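## Task

Get precisely one nut into the bin labelled F. Every other item stays on the table, nothing may stick out past any bin's rim, all bins must end up resting flat on the table, and the arrangement must hold without the robot supporting it.

## Robot and tools

ROBOT. A single six-joint FANUC CRX-5iA arm carries a Robotiq 2F-140 two-finger gripper with a camera on the wrist. There is only one arm, so every command row covers the whole robot.

FRAME. Positions are reported in the scene frame, in metres. Its origin sits on the table top straight under the arm's base. +z is up, and +y is to the left for someone facing along +x. The base may be slightly tilted relative to the table. The printed hand position can be a little wrong, more so when the arm is stretched far out.

execute_actions. Argument actions is a list holding zero or one item; pictures (true/false) chooses whether camera images come back, and they do by default.
- Empty list: nothing is sent, you just get the current state.
- Move: {"rows": [...], "steps": n}. Give 1 to 15 rows and steps from 1 to 15 (15 if omitted). One step lasts 1/30 s and uses one row. If there are fewer rows than steps, the final row is held for the rest.
- Wait: {"steps": n} with no rows, n up to 300. The count starts at the previous result, and your thinking time is included in it.
A refused call sends nothing at all.

ROW LAYOUT. Each row is 9 plain numbers: J1 waist, J2 shoulder, J3 elbow, J4 forearm roll, J5 wrist pitch, J6 wrist roll, then gripper position, gripper force_limit, gripper speed. The six joint values are absolute target angles in radians, in the same convention as the Joint positions line, not offsets. Stated ranges: J1 -3.491..3.491, J2 -3.140..3.140, J3 -1.187..4.328, J4 -3.316..3.316, J5 -3.140..3.140, J6 -3.927..3.927. A call is refused when a target is over 0.010 rad outside a range and also farther out than that joint currently is. The true end may differ from the stated one by up to 0.010 rad either way; a target past it gets clipped, and the result may say "joint sent to its limit" (possibly about an earlier action still running). A missing line does not prove there is room left.
The last three numbers are each in [-1, 1]. position is an absolute opening: +1 is wide open (140 mm), the pads touch near -0.8, and -1 closes until something blocks the fingers. force_limit: about 14 N at -1, 60 N at 0, 107 N at +1 (for parts up to 40 mm wide). speed: gap changes about 30 mm/s at -1, 140 at 0, 250 at +1.

MOTION. Joint targets move at most 2.62 rad/s (J1, J2), 3.14 (J3), 3.93 (J4-J6), take 0.5 s to ramp up from rest, and are coordinated so all joints finish together. Each step a target is kept within 0.805 rad (J1, J2), 0.966 (J3) or 1.21 (J4-J6) of the measured angle, and if the commanded pose would put the hand over 70 mm from where it is, all targets are pulled back. Large moves therefore need several calls. Between calls the arm keeps heading for the last row sent, until it has nearly stopped moving or a step was HELD; after that only a new action moves it on.

GRIPPER GEOMETRY. The fingers point along the gripper's +z and close along its y axis. end_effector_position is the point between the pads when closed. Closed fingertips extend about 33 mm beyond it, open ones about 9 mm. While closing, the tips travel roughly 24 mm farther from the arm, so keep that clearance above the table.

GRIPPING. Close with position -1 and confirm object_status is 2. Codes: 0 moving; 1 blocked while opening; 2 blocked while closing (object held); 3 reached the requested opening or pads met (a thin part may still be in hand). Blocked fingers stay put until position changes by 0.01 or more, or the object yields or slips away; then they continue on their own up to the requested opening. With status 2, a new force_limit only applies when position also changes, e.g. raise force_limit and switch -1 to -0.98 or back. position_measured is in nonlinear counts: 3 fully open, 230 pads together.

RESULT LINES. The state line gives end_effector_position (m) and end_effector_quat_wxyz in the scene frame. Joint positions (rad) and Joint velocities (rad/s) follow in column order. "joint command not followed" means a clearance check (mounting blocks and posts count as arm) changed or blocked targets. HELD marks steps where your row, or part of it, was not sent. MOTOR HOT warns of heating from holding loads; an OVER-TEMPERATURE FAULT brakes the arm until it cools. Calibration updates for cameras appear when they differ.

FAULTS. Joint load limits (N m): J1-J3 142, J4-J6 35.6, including held weight. Reaching one, or an external force of 150 N on arm, tool or held object, halts the arm for 10 s, drops the rest of the call, and lets it yield to the contact.

CAMERAS. cam_low is fixed (pinhole with radial distortion, 504x504); cam_wrist is a fisheye on the hand (504x504). Calibration numbers are given but can be off by a few degrees and millimetres.
zoom_image: camera ("cam_low" or "cam_wrist"), region [x0, y0, x1, y1] in pixels of that camera's latest image, top-left origin, at most 504x504; returns a sharper close-up.

read_manual: section "licences" (default) returns URDF licence texts; no motion.

finished_scene: scene = number of the current scene. Irreversible; it reports whether the goal was met and gives the next task. Answering without any tool call ends everything.

AVOID. Knocking or placing anything off the table (immediate failure), tipping bins, dropping or slamming parts, hard collisions and forceful pushing. Parts in the gripper may get brief tugs and loose items small shoves, so check the grip and the final placement before finishing.

Each tool is called after "Call:" as name([rows], argument=value, ...), one row to a line, values as JSON.

## Session

Call:
execute_actions(actions=[])

Scene clock: 0.00 s of 4800.00 s.
end_effector_position=(+0.1525, +0.3788, +0.2934) position_measured=3 object_status=3 end_effector_quat_wxyz=(+0.135, +0.665, +0.733, +0.052)
Joint positions: [ 1.736  0.334 -0.667  0.531 -0.977  1.003]
Joint velocities: [0.    0.001 0.    0.001 0.    0.   ]
camera_calibration (this result's frames):
cam_wrist: T_world_to_cam=[[0.931506, 0.249309, 0.264842, -0.321299], [0.085929, -0.858366, 0.505791, 0.18821], [0.35343, -0.44839, -0.820995, 0.541021], [0, 0, 0, 1]] pos_world=[0.091906, 0.484244, 0.434074]

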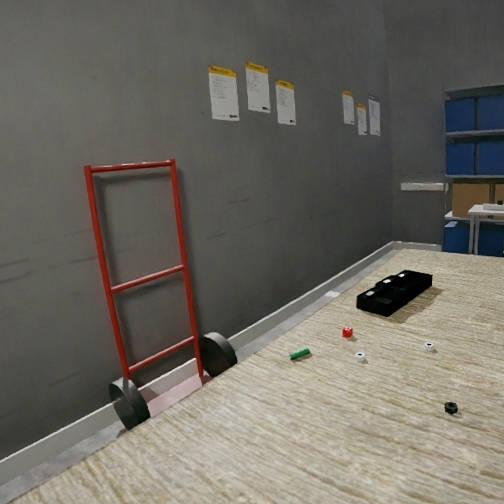

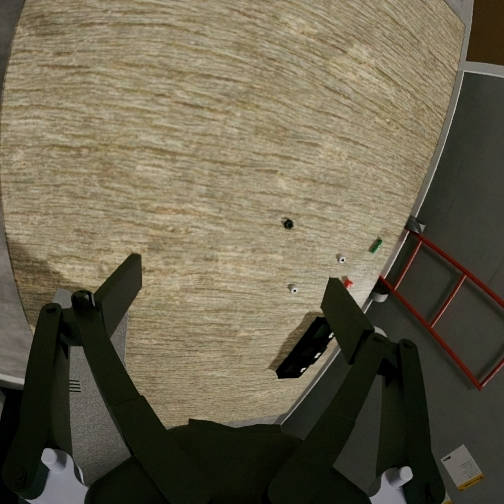

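Call:
zoom_image(camera="cam_low", region=[330,260,480,420])

Call:
zoom_image(camera="cam_wrist", region=[260,270,370,390])

Region (330, 260, 480, 420) of cam_low's 504x504 image, scaled by 3.150, with more detail than that image has; it fills the left 472 columns of this view, and the rest is white.

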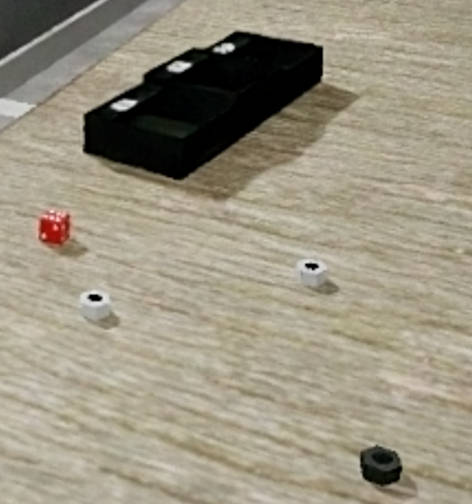

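Region (260, 270, 370, 390) of cam_wrist's 504x504 image, scaled by 4.200, with more detail than that image has; it fills the left 462 columns of this view, and the rest is white.

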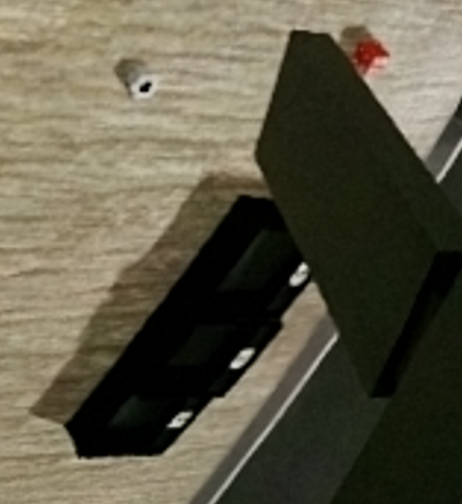

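Call:
execute_actions([
  {"rows":[[0.511,0.373,-0.563,0,-0.483,0,-0.3,-0.5,0]]},
], pictures=false)

Call:
execute_actions([
  {"steps":50},
])

Scene clock: 13.53 s of 4800.00 s.
end_effector_position=(+0.2274, +0.3386, +0.2177) position_measured=107 object_status=0 end_effector_quat_wxyz=(+0.026, +0.957, +0.284, -0.046)
Joint positions: [ 1.277  0.352 -0.618  0.282 -0.745  0.531]
Joint velocities: [-1.198  0.033  0.091 -0.461  0.429 -0.872]
Steps of this call (steps 1 to 90: nothing new was sent; then 10.03 s passed at rest; steps 91 to 105: all 15 steps of this action). Readings (joint positions | what the end effector reports):
91: [1.736 0.334 -0.667 0.531 -0.977 1.002] | position_measured=3 object_status=0
92: [1.731 0.334 -0.666 0.528 -0.974 0.996] | position_measured=8 object_status=0
94: [1.705 0.336 -0.663 0.510 -0.957 0.963] | position_measured=24 object_status=0
98: [1.581 0.342 -0.647 0.430 -0.883 0.812] | position_measured=54 object_status=0
105: the state above

Scene clock: 15.20 s of 4800.00 s.
end_effector_position=(+0.4068, +0.1731, +0.1402) position_measured=167 object_status=3 end_effector_quat_wxyz=(-0.047, +0.880, -0.464, -0.089)
Joint positions: [ 0.511  0.373 -0.563 -0.    -0.483 -0.   ]
Joint velocities: [-0.     0.    -0.    -0.    -0.001 -0.   ]
Steps of this call (steps 1 to 45: the robot went on to your last target; steps 46 to 50: nothing new was sent). Readings (joint positions | what the end effector reports):
1: [1.237 0.354 -0.615 0.266 -0.731 0.503] | position_measured=115 object_status=0
2: [1.197 0.355 -0.612 0.252 -0.717 0.475] | position_measured=122 object_status=0
4: [1.119 0.357 -0.607 0.223 -0.690 0.421] | position_measured=138 object_status=0
8: [0.966 0.361 -0.596 0.167 -0.638 0.315] | position_measured=166 object_status=0
50: the state above
The arm was judged still, so your last target was given up. Only a new action makes it travel on or press farther. Fingers that are still opening or closing keep moving.
camera_calibration (this result's frames):
cam_wrist: T_world_to_cam=[[-0.736545, -0.676387, 0.00106824, 0.409457], [-0.564825, 0.615928, 0.549186, 0.0706586], [-0.37212, 0.403897, -0.8357, 0.382773], [0, 0, 0, 1]] pos_world=[0.483931, 0.0788299, 0.280642]

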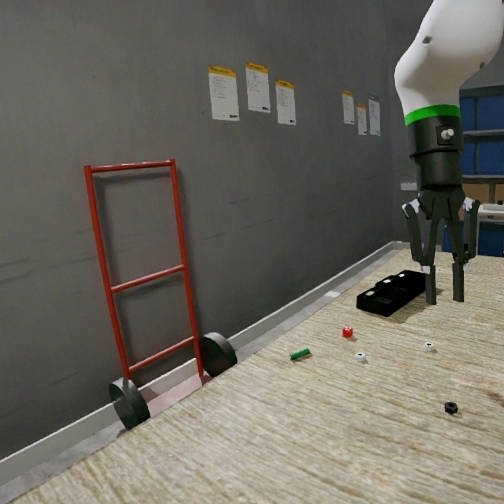

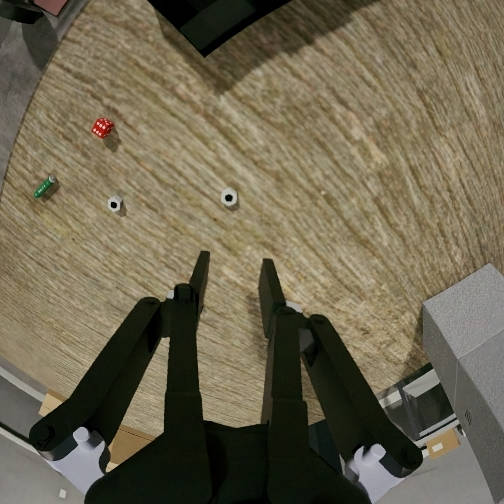

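Call:
execute_actions([
  {"rows":[[0.427,0.5965,-0.470,0,-0.343,0,-0.35,-0.5,0]]},
], pictures=false)

Call:
execute_actions([
  {"steps":6},
])

Call:
zoom_image(camera="cam_low", region=[380,280,480,370])

Call:
zoom_image(camera="cam_wrist", region=[180,200,300,320])

Scene clock: 23.27 s of 4800.00 s.
end_effector_position=(+0.4320, +0.1599, +0.0584) position_measured=173 object_status=3 end_effector_quat_wxyz=(-0.045, +0.861, -0.500, -0.083)
Joint positions: [ 0.427  0.596 -0.47  -0.    -0.343 -0.   ]
Joint velocities: [-0.     0.004 -0.     0.     0.001 -0.   ]
Steps of this call (steps 1 to 90: nothing new was sent; then 4.57 s passed at rest; steps 91 to 105: all 15 steps of this action). Readings (joint positions | what the end effector reports):
91: [0.511 0.374 -0.563 -0.000 -0.483 -0.000] | position_measured=167 object_status=0
92: [0.509 0.378 -0.561 -0.000 -0.480 -0.000] | position_measured=171 object_status=0
94: [0.499 0.405 -0.550 -0.000 -0.463 0.000] | position_measured=173 object_status=0
98: [0.456 0.519 -0.502 -0.000 -0.392 -0.000] | position_measured=173 object_status=0
105: the state above

Scene clock: 23.47 s of 4800.00 s.
end_effector_position=(+0.4320, +0.1598, +0.0583) position_measured=173 object_status=3 end_effector_quat_wxyz=(-0.045, +0.861, -0.500, -0.083)
Joint positions: [ 0.427  0.596 -0.47  -0.    -0.343 -0.   ]
Joint velocities: [-0.    -0.    -0.     0.001  0.001  0.   ]
Steps of this call (steps 1 to 6: the robot went on to your last target). Readings (joint positions | what the end effector reports):
1: [0.427 0.596 -0.470 -0.000 -0.343 -0.000] | position_measured=173 object_status=3
2: [0.427 0.596 -0.470 -0.000 -0.343 0.000] | position_measured=173 object_status=3
4: [0.427 0.596 -0.470 -0.000 -0.343 -0.000] | position_measured=173 object_status=3
6: the state above
camera_calibration (this result's frames):
cam_wrist: T_world_to_cam=[[-0.790214, -0.612755, 0.00963645, 0.431628], [-0.512067, 0.668841, 0.538923, 0.107374], [-0.336673, 0.42093, -0.8423, 0.311444], [0, 0, 0, 1]] pos_world=[0.500917, 0.06157, 0.200304]

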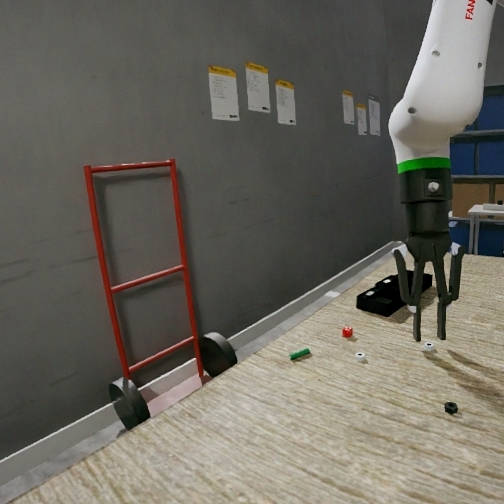

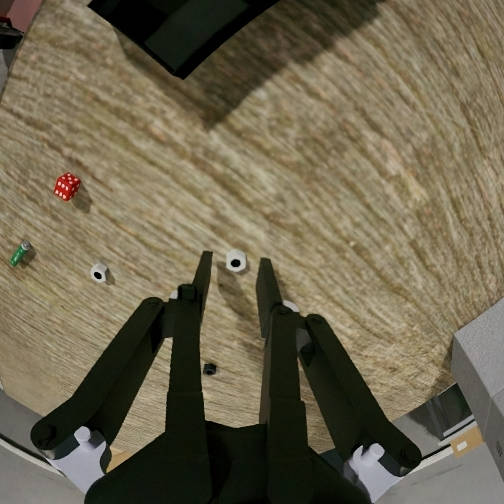

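Region (380, 280, 480, 370) of cam_low's 504x504 image, scaled by 5.040, with more detail than that image has; it fills the top 454 rows of this view, and the rest is white.

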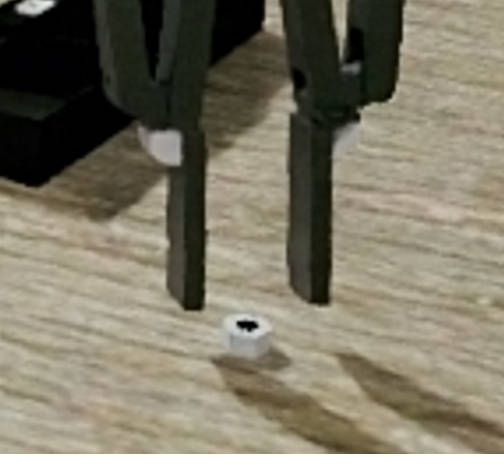

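Region (180, 200, 300, 320) of cam_wrist's 504x504 image, scaled by 4.200, with more detail than that image has.

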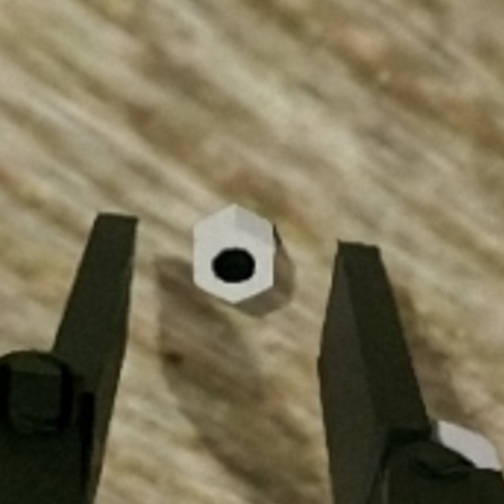

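Call:
execute_actions([
  {"rows":[[0.4255,0.607,-0.467,0,-0.336,0,-0.35,-0.5,-0.5],[0.4255,0.607,-0.467,0,-0.336,0,-0.35,-0.5,-0.5],[0.424,0.617,-0.464,0,-0.329,0,-0.35,-0.5,-0.5],[0.424,0.617,-0.464,0,-0.329,0,-0.35,-0.5,-0.5],[0.4225,0.627,-0.4615,0,-0.322,0,-0.35,-0.5,-0.5]],"steps":10},
], pictures=false)

Call:
execute_actions([
  {"rows":[[0.4225,0.627,-0.4615,0,-0.322,0,-1,-0.5,-0.5]]},
])

Call:
zoom_image(camera="cam_low", region=[380,280,480,370])

Scene clock: 34.50 s of 4800.00 s.
end_effector_position=(+0.4311, +0.1594, +0.0464) position_measured=173 object_status=3 end_effector_quat_wxyz=(-0.044, +0.860, -0.502, -0.083)
Joint positions: [ 0.423  0.627 -0.462 -0.    -0.322 -0.   ]
Joint velocities: [-0.     0.001  0.     0.003  0.001 -0.   ]
Steps of this call (steps 1 to 15: the robot went on to your last target; steps 16 to 90: nothing new was sent; then 7.70 s passed at rest; steps 91 to 100: all 10 steps of this action). Readings (joint positions | what the end effector reports):
91: [0.427 0.597 -0.470 -0.000 -0.343 -0.000] | position_measured=173 object_status=3
92: [0.426 0.601 -0.469 -0.000 -0.340 -0.000] | position_measured=173 object_status=3
94: [0.425 0.610 -0.466 -0.000 -0.334 -0.000] | position_measured=173 object_status=3
98: [0.423 0.626 -0.462 -0.000 -0.323 -0.000] | position_measured=173 object_status=3
100: the state above

Scene clock: 35.00 s of 4800.00 s.
end_effector_position=(+0.4311, +0.1593, +0.0464) position_measured=218 object_status=0 end_effector_quat_wxyz=(-0.044, +0.860, -0.502, -0.083)
Joint positions: [ 0.422  0.627 -0.461 -0.    -0.322 -0.   ]
Joint velocities: [ 0.     0.    -0.     0.001  0.     0.   ]
Steps of this call (steps 1 to 15: all 15 steps of this action). Readings (joint positions | what the end effector reports):
1: [0.423 0.627 -0.462 -0.000 -0.322 0.000] | position_measured=173 object_status=0
2: [0.423 0.627 -0.462 -0.000 -0.322 -0.000] | position_measured=176 object_status=0
4: [0.423 0.627 -0.462 -0.000 -0.322 -0.000] | position_measured=186 object_status=0
8: [0.423 0.627 -0.461 -0.000 -0.322 -0.000] | position_measured=204 object_status=0
15: the state above
camera_calibration (this result's frames):
cam_wrist: T_world_to_cam=[[-0.79276, -0.609424, 0.0115356, 0.431235], [-0.508611, 0.671812, 0.538502, 0.111753], [-0.335926, 0.421036, -0.842546, 0.300986], [0, 0, 0, 1]] pos_world=[0.499814, 0.0610026, 0.188441]

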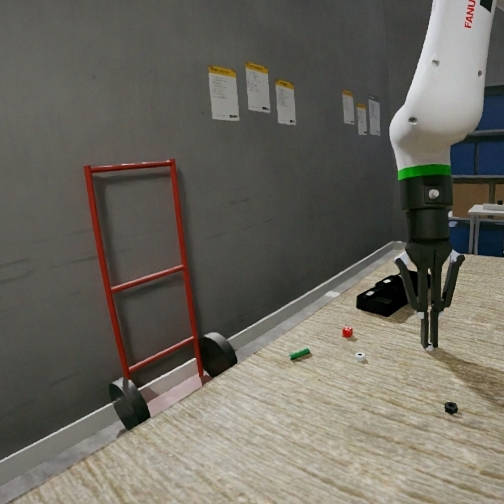

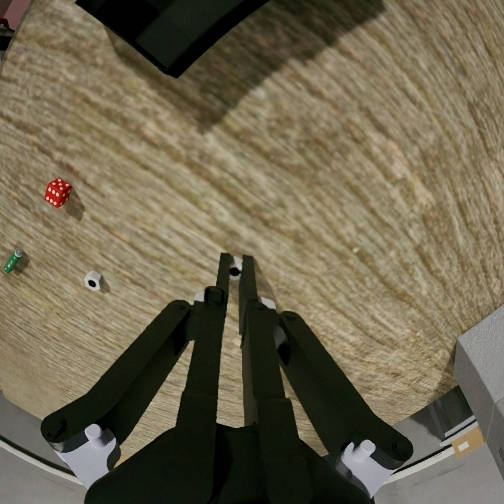

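Region (380, 280, 480, 370) of cam_low's 504x504 image, scaled by 5.040, with more detail than that image has; it fills the top 454 rows of this view, and the rest is white.

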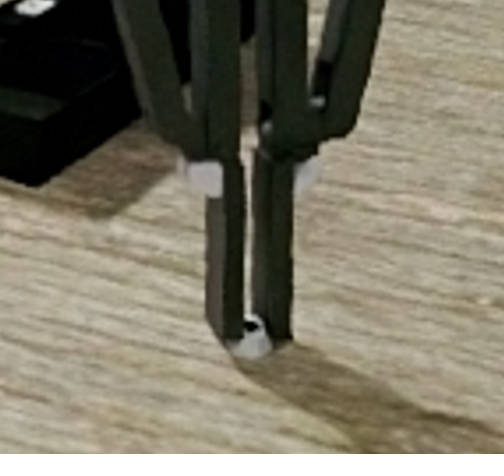

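Call:
execute_actions([
  {"rows":[[0.4225,0.627,-0.4615,0,-0.322,0,-0.55,-0.5,-0.5],[0.4225,0.627,-0.4615,0,-0.322,0,-0.55,-0.5,-0.5],[0.4225,0.627,-0.4615,0,-0.322,0,-0.55,-0.5,-0.5],[0.4225,0.627,-0.4615,0,-0.322,0,-0.55,-0.5,-0.5],[0.4225,0.627,-0.4615,0,-0.322,0,-0.55,-0.5,-0.5],[0.422,0.631,-0.460,0,-0.319,0,-0.55,-0.5,-0.5],[0.422,0.631,-0.460,0,-0.319,0,-0.55,-0.5,-0.5],[0.421,0.635,-0.459,0,-0.316,0,-0.55,-0.5,-0.5]],"steps":13},
], pictures=false)

Call:
execute_actions([
  {"rows":[[0.421,0.635,-0.459,0,-0.316,0,-1,-0.3,-0.5]]},
])

Call:
zoom_image(camera="cam_low", region=[380,280,480,370])

Scene clock: 42.17 s of 4800.00 s.
end_effector_position=(+0.4312, +0.1592, +0.0432) position_measured=199 object_status=0 end_effector_quat_wxyz=(-0.044, +0.859, -0.503, -0.083)
Joint positions: [ 0.421  0.635 -0.459 -0.    -0.316 -0.   ]
Joint velocities: [-0.001  0.001  0.001  0.     0.001  0.   ]
Steps of this call (steps 1 to 15: the robot went on to your last target; steps 16 to 90: nothing new was sent; then 3.73 s passed at rest; steps 91 to 103: all 13 steps of this action). Readings (joint positions | what the end effector reports):
91: [0.422 0.627 -0.461 -0.000 -0.322 -0.000] | position_measured=218 object_status=0
92: [0.422 0.627 -0.461 -0.000 -0.322 -0.000] | position_measured=218 object_status=0
94: [0.422 0.627 -0.461 -0.000 -0.322 -0.000] | position_measured=205 object_status=0
98: [0.422 0.631 -0.460 -0.000 -0.319 -0.000] | position_measured=199 object_status=0
103: the state above

Scene clock: 42.67 s of 4800.00 s.
end_effector_position=(+0.4312, +0.1592, +0.0432) position_measured=214 object_status=0 end_effector_quat_wxyz=(-0.044, +0.859, -0.503, -0.083)
Joint positions: [ 0.421  0.635 -0.459 -0.    -0.316 -0.   ]
Joint velocities: [ 0.     0.     0.     0.002  0.001 -0.   ]
Steps of this call (steps 1 to 15: all 15 steps of this action). Readings (joint positions | what the end effector reports):
1: [0.421 0.635 -0.459 -0.000 -0.316 0.000] | position_measured=199 object_status=0
2: [0.421 0.635 -0.459 -0.000 -0.316 -0.000] | position_measured=202 object_status=0
4: [0.421 0.635 -0.459 -0.000 -0.316 0.000] | position_measured=211 object_status=0
8: [0.421 0.635 -0.459 -0.000 -0.316 -0.000] | position_measured=212 object_status=0
15: the state above
camera_calibration (this result's frames):
cam_wrist: T_world_to_cam=[[-0.793703, -0.608199, 0.0113638, 0.431486], [-0.507738, 0.672658, 0.538269, 0.113075], [-0.335018, 0.421456, -0.842697, 0.297989], [0, 0, 0, 1]] pos_world=[0.499716, 0.0607793, 0.185347]

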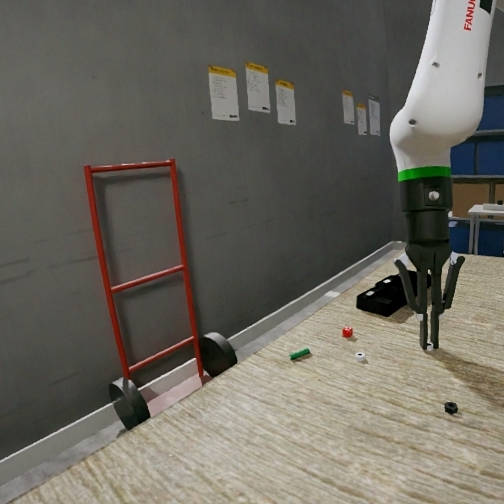

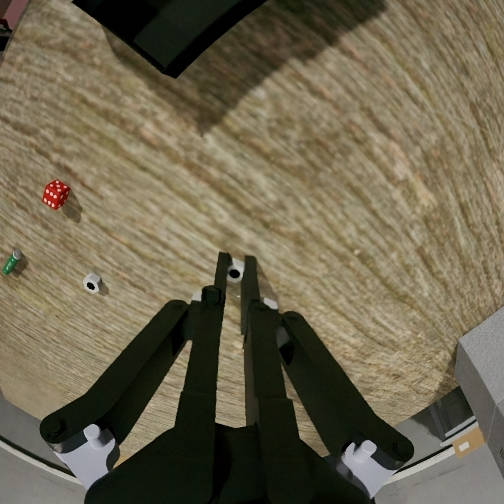

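Region (380, 280, 480, 370) of cam_low's 504x504 image, scaled by 5.040, with more detail than that image has; it fills the top 454 rows of this view, and the rest is white.

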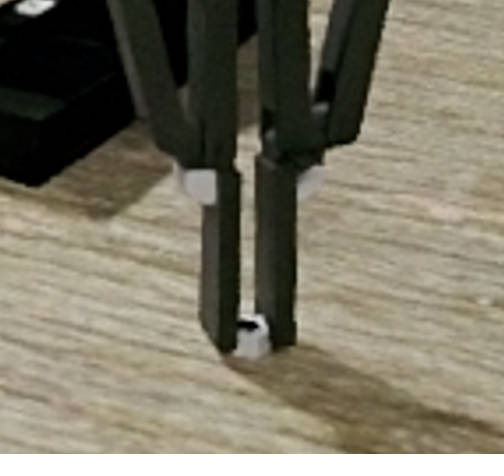

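Call:
execute_actions([
  {"rows":[[0.4215,0.632,-0.460,0,-0.318,0,-1,-0.3,-0.5]]},
], pictures=false)

Scene clock: 46.17 s of 4800.00 s.
end_effector_position=(+0.4312, +0.1592, +0.0444) position_measured=214 object_status=2 end_effector_quat_wxyz=(-0.044, +0.859, -0.503, -0.083)
Joint positions: [ 0.421  0.632 -0.46   0.    -0.318 -0.   ]
Joint velocities: [-0.     0.     0.     0.001  0.     0.   ]
Steps of this call (steps 1 to 15: the robot went on to your last target; steps 16 to 90: nothing new was sent; steps 91 to 105: all 15 steps of this action). Readings (joint positions | what the end effector reports):
91: [0.421 0.635 -0.459 0.000 -0.316 -0.000] | position_measured=214 object_status=2
92: [0.421 0.634 -0.459 0.000 -0.317 -0.000] | position_measured=214 object_status=2
94: [0.421 0.632 -0.460 0.000 -0.318 -0.000] | position_measured=214 object_status=2
98: [0.421 0.632 -0.460 0.000 -0.318 -0.000] | position_measured=214 object_status=2
105: the state above

Call:
execute_actions([
  {"rows":[[0.44,0.40,-0.51,0,-0.50,0,-1,-0.3,-0.5]],"steps":13},
], pictures=false)

Call:
execute_actions([
  {"rows":[[0.1,0.40,-0.33,0,-0.63,0,-1,-0.3,-0.5]]},
], pictures=false)

Call:
execute_actions([
  {"steps":12},
])

Scene clock: 51.77 s of 4800.00 s.
end_effector_position=(+0.4357, +0.1526, +0.1341) position_measured=214 object_status=2 end_effector_quat_wxyz=(-0.046, +0.864, -0.495, -0.083)
Joint positions: [ 0.44   0.401 -0.51  -0.    -0.499 -0.   ]
Joint velocities: [ 0.006 -0.074 -0.016 -0.    -0.06   0.   ]
Steps of this call (steps 1 to 15: the robot went on to your last target; steps 16 to 90: nothing new was sent; then 2.17 s passed at rest; steps 91 to 103: all 13 steps of this action). Readings (joint positions | what the end effector reports):
91: [0.422 0.631 -0.460 -0.000 -0.318 -0.000] | position_measured=214 object_status=2
92: [0.422 0.627 -0.461 -0.000 -0.322 -0.000] | position_measured=214 object_status=2
94: [0.424 0.600 -0.467 -0.000 -0.343 -0.000] | position_measured=214 object_status=2
98: [0.433 0.484 -0.492 -0.000 -0.433 -0.000] | position_measured=214 object_status=2
103: the state above

Scene clock: 52.27 s of 4800.00 s.
end_effector_position=(+0.5301, +0.0118, +0.1531) position_measured=214 object_status=2 end_effector_quat_wxyz=(-0.038, +0.779, -0.624, -0.054)
Joint positions: [ 0.127  0.4   -0.344 -0.    -0.619 -0.   ]
Joint velocities: [-0.504 -0.001  0.263  0.001 -0.191  0.   ]
Steps of this call (steps 1 to 15: all 15 steps of this action). Readings (joint positions | what the end effector reports):
1: [0.440 0.400 -0.510 -0.000 -0.500 0.000] | position_measured=214 object_status=2
2: [0.435 0.400 -0.507 -0.000 -0.502 -0.000] | position_measured=214 object_status=2
4: [0.409 0.400 -0.492 -0.000 -0.512 -0.000] | position_measured=214 object_status=2
8: [0.303 0.400 -0.436 -0.000 -0.552 0.000] | position_measured=214 object_status=2
15: the state above

Scene clock: 52.67 s of 4800.00 s.
end_effector_position=(+0.5362, -0.0028, +0.1554) position_measured=214 object_status=2 end_effector_quat_wxyz=(-0.037, +0.770, -0.635, -0.051)
Joint positions: [ 0.1   0.4  -0.33 -0.   -0.63 -0.  ]
Joint velocities: [-0.001 -0.    -0.     0.001 -0.     0.   ]
Steps of this call (steps 1 to 12: the robot went on to your last target). Readings (joint positions | what the end effector reports):
1: [0.113 0.400 -0.337 -0.000 -0.625 -0.000] | position_measured=214 object_status=2
2: [0.104 0.400 -0.332 -0.000 -0.628 -0.000] | position_measured=214 object_status=2
4: [0.100 0.400 -0.330 -0.000 -0.630 -0.000] | position_measured=214 object_status=2
8: [0.100 0.400 -0.330 -0.000 -0.630 -0.000] | position_measured=214 object_status=2
12: the state above
camera_calibration (this result's frames):
cam_wrist: T_world_to_cam=[[-0.944542, -0.327765, 0.0202643, 0.495284], [-0.277317, 0.829171, 0.485356, 0.10007], [-0.175885, 0.452819, -0.874082, 0.415635], [0, 0, 0, 1]] pos_world=[0.568672, -0.108846, 0.304693]

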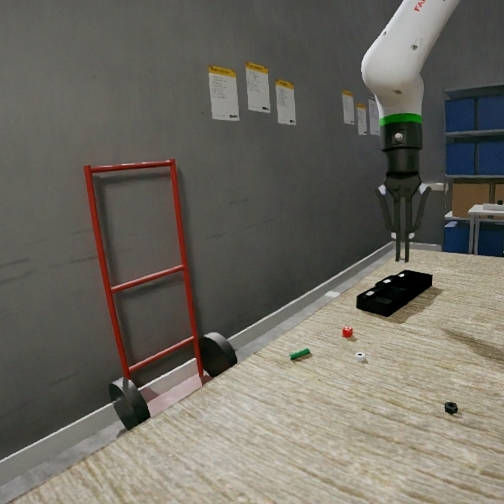

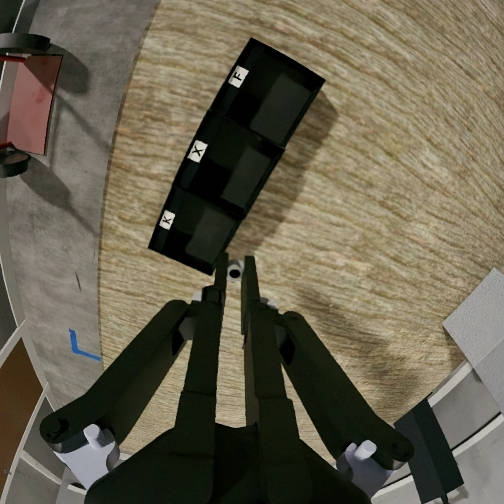

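Call:
execute_actions([
  {"rows":[[-0.149,0.480,-0.264,0,-0.586,-0.10,-1,-0.3,-0.5]]},
], pictures=false)

Call:
execute_actions([
  {"rows":[[-0.152,0.555,-0.250,0,-0.525,-0.10,-1,-0.3,-0.5]]},
])

Scene clock: 63.53 s of 4800.00 s.
end_effector_position=(+0.5456, -0.1422, +0.1253) position_measured=214 object_status=2 end_effector_quat_wxyz=(+0.023, -0.651, +0.758, +0.025)
Joint positions: [-0.149  0.48  -0.264  0.    -0.586 -0.1  ]
Joint velocities: [-0.017  0.007  0.006  0.     0.004 -0.01 ]
Steps of this call (steps 1 to 30: the robot went on to your last target; steps 31 to 100: nothing new was sent; then 7.03 s passed at rest; steps 101 to 115: all 15 steps of this action). Readings (joint positions | what the end effector reports):
101: [0.099 0.400 -0.330 0.000 -0.630 -0.000] | position_measured=214 object_status=2
102: [0.095 0.402 -0.329 0.000 -0.629 -0.002] | position_measured=214 object_status=2
104: [0.068 0.410 -0.321 0.000 -0.624 -0.013] | position_measured=214 object_status=2
108: [-0.034 0.443 -0.294 0.000 -0.606 -0.054] | position_measured=214 object_status=2
115: the state above

Scene clock: 64.03 s of 4800.00 s.
end_effector_position=(+0.5454, -0.1419, +0.0904) position_measured=214 object_status=2 end_effector_quat_wxyz=(+0.023, -0.650, +0.759, +0.025)
Joint positions: [-0.152  0.555 -0.25   0.    -0.525 -0.1  ]
Joint velocities: [-0.     0.     0.    -0.001  0.    -0.   ]
Steps of this call (steps 1 to 15: all 15 steps of this action). Readings (joint positions | what the end effector reports):
1: [-0.149 0.480 -0.264 0.000 -0.586 -0.100] | position_measured=214 object_status=2
2: [-0.149 0.485 -0.263 0.000 -0.582 -0.100] | position_measured=214 object_status=2
4: [-0.150 0.512 -0.258 0.000 -0.560 -0.100] | position_measured=214 object_status=2
8: [-0.152 0.555 -0.250 0.000 -0.526 -0.100] | position_measured=214 object_status=2
15: the state above
camera_calibration (this result's frames):
cam_wrist: T_world_to_cam=[[-0.999481, 0.0140447, 0.0289879, 0.53736], [0.0252442, 0.900511, 0.434099, 0.0992568], [-0.0200071, 0.434606, -0.900399, 0.338133], [0, 0, 0, 1]] pos_world=[0.541341, -0.243884, 0.24579]

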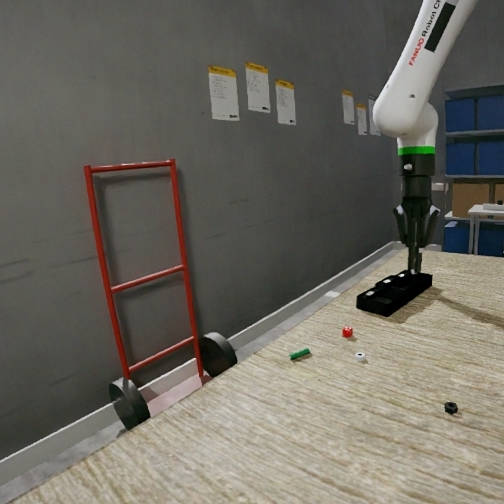

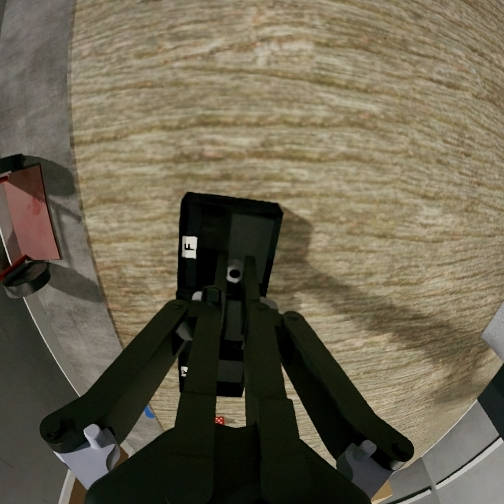

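Call:
execute_actions([
  {"rows":[[-0.160,0.565,-0.248,0,-0.517,-0.10,-1,-0.3,-0.5],[-0.160,0.565,-0.248,0,-0.517,-0.10,-1,-0.3,-0.5],[-0.161,0.578,-0.245,0,-0.507,-0.10,-1,-0.3,-0.5],[-0.161,0.578,-0.245,0,-0.507,-0.10,-1,-0.3,-0.5],[-0.161,0.592,-0.242,0,-0.496,-0.10,-1,-0.3,-0.5],[-0.161,0.592,-0.242,0,-0.496,-0.10,-1,-0.3,-0.5],[-0.162,0.606,-0.239,0,-0.485,-0.10,-1,-0.3,-0.5],[-0.162,0.606,-0.239,0,-0.485,-0.10,-1,-0.3,-0.5],[-0.163,0.619,-0.236,0,-0.475,-0.10,-1,-0.3,-0.5]]},
])

Scene clock: 71.77 s of 4800.00 s.
end_effector_position=(+0.5425, -0.1464, +0.0608) position_measured=214 object_status=2 end_effector_quat_wxyz=(+0.022, -0.646, +0.763, +0.024)
Joint positions: [-0.163  0.619 -0.236 -0.    -0.475 -0.1  ]
Joint velocities: [-0.     0.003  0.    -0.001  0.001 -0.   ]
Steps of this call (steps 1 to 15: the robot went on to your last target; steps 16 to 90: nothing new was sent; then 4.23 s passed at rest; steps 91 to 105: all 15 steps of this action). Readings (joint positions | what the end effector reports):
91: [-0.152 0.555 -0.250 -0.000 -0.525 -0.100] | position_measured=214 object_status=2
92: [-0.155 0.559 -0.250 -0.000 -0.522 -0.100] | position_measured=214 object_status=2
94: [-0.160 0.569 -0.247 -0.000 -0.514 -0.100] | position_measured=214 object_status=2
98: [-0.161 0.595 -0.241 -0.000 -0.493 -0.100] | position_measured=214 object_status=2
105: the state above
camera_calibration (this result's frames):
cam_wrist: T_world_to_cam=[[-0.999247, 0.0248653, 0.0297996, 0.536839], [0.0353044, 0.901285, 0.431786, 0.111024], [-0.0161214, 0.432512, -0.901484, 0.311015], [0, 0, 0, 1]] pos_world=[0.537528, -0.247931, 0.216439]

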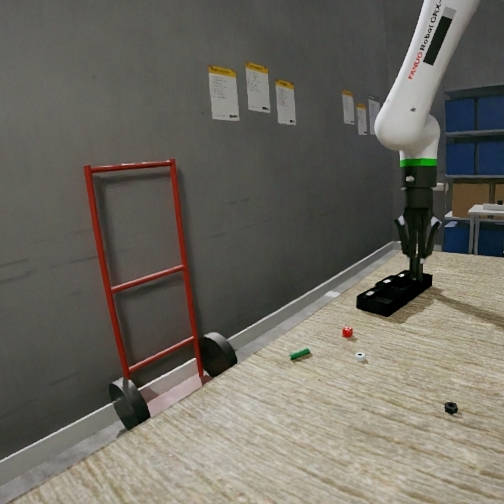

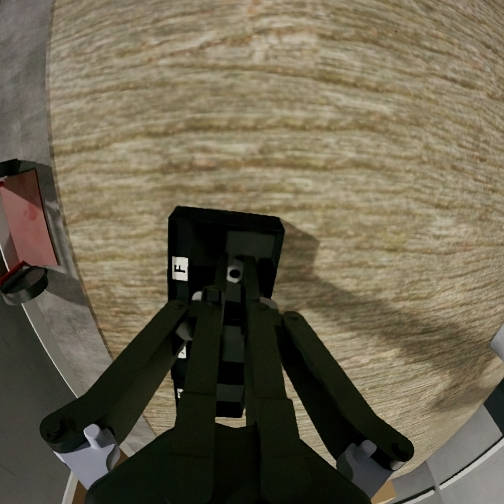

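Call:
execute_actions([
  {"rows":[[-0.163,0.619,-0.236,0,-0.475,-0.10,-0.57,-0.3,-0.5]],"steps":8},
], pictures=false)

Call:
execute_actions([
  {"rows":[[-0.157,0.47,-0.266,0,-0.594,-0.10,-0.57,-0.3,-0.5]]},
])

Call:
zoom_image(camera="cam_wrist", region=[160,160,310,310])

Scene clock: 77.27 s of 4800.00 s.
end_effector_position=(+0.5425, -0.1464, +0.0607) position_measured=201 object_status=0 end_effector_quat_wxyz=(+0.022, -0.646, +0.763, +0.024)
Joint positions: [-0.163  0.619 -0.236  0.    -0.475 -0.1  ]
Joint velocities: [ 0.    -0.     0.     0.001  0.     0.   ]
Steps of this call (steps 1 to 15: the robot went on to your last target; steps 16 to 90: nothing new was sent; then 2.23 s passed at rest; steps 91 to 98: all 8 steps of this action). Readings (joint positions | what the end effector reports):
91: [-0.163 0.619 -0.236 0.000 -0.475 -0.100] | position_measured=214 object_status=0
92: [-0.163 0.619 -0.236 0.000 -0.475 -0.100] | position_measured=214 object_status=0
94: [-0.163 0.619 -0.236 -0.000 -0.475 -0.100] | position_measured=202 object_status=0
98: the state above

Scene clock: 77.77 s of 4800.00 s.
end_effector_position=(+0.5440, -0.1474, +0.1297) position_measured=201 object_status=3 end_effector_quat_wxyz=(+0.022, -0.648, +0.761, +0.025)
Joint positions: [-0.157  0.47  -0.266  0.    -0.594 -0.1  ]
Joint velocities: [ 0.001 -0.003  0.     0.    -0.    -0.   ]
Steps of this call (steps 1 to 15: all 15 steps of this action). Readings (joint positions | what the end effector reports):
1: [-0.163 0.619 -0.236 0.000 -0.475 -0.100] | position_measured=201 object_status=0
2: [-0.163 0.614 -0.236 0.000 -0.479 -0.100] | position_measured=201 object_status=0
4: [-0.162 0.587 -0.242 0.000 -0.501 -0.100] | position_measured=201 object_status=0
8: [-0.158 0.494 -0.261 0.000 -0.574 -0.100] | position_measured=201 object_status=3
15: the state above
camera_calibration (this result's frames):
cam_wrist: T_world_to_cam=[[-0.999383, 0.0188175, 0.0296548, 0.535545], [0.0298111, 0.900913, 0.432975, 0.0849585], [-0.0185689, 0.433592, -0.900918, 0.375072], [0, 0, 0, 1]] pos_world=[0.539646, -0.249246, 0.285242]

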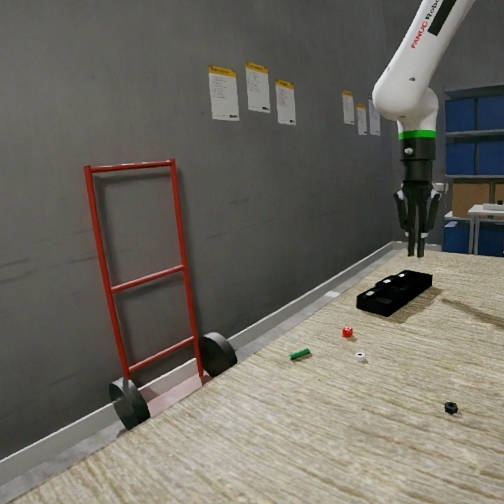

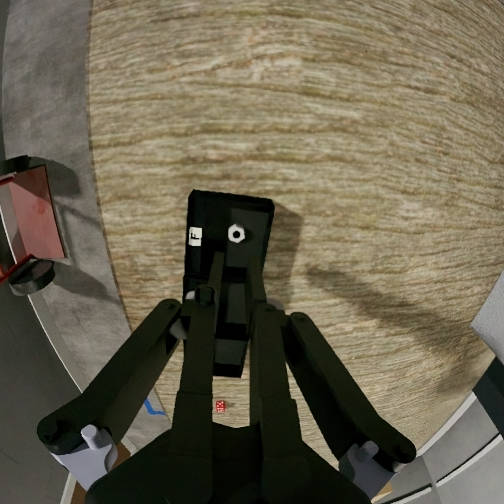

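Region (160, 160, 310, 310) of cam_wrist's 504x504 image, scaled by 3.360, with more detail than that image has.

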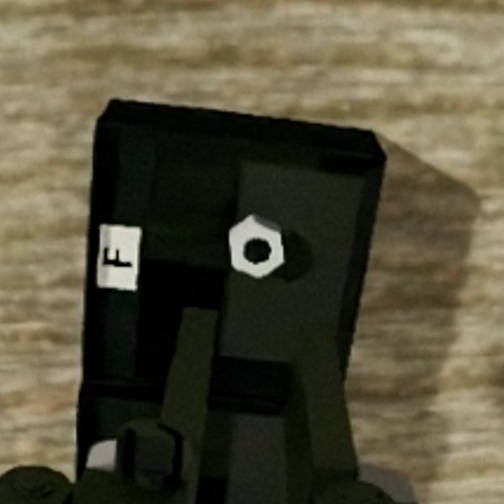

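Call:
finished_scene(scene=2)

The scene is finished: the task was done.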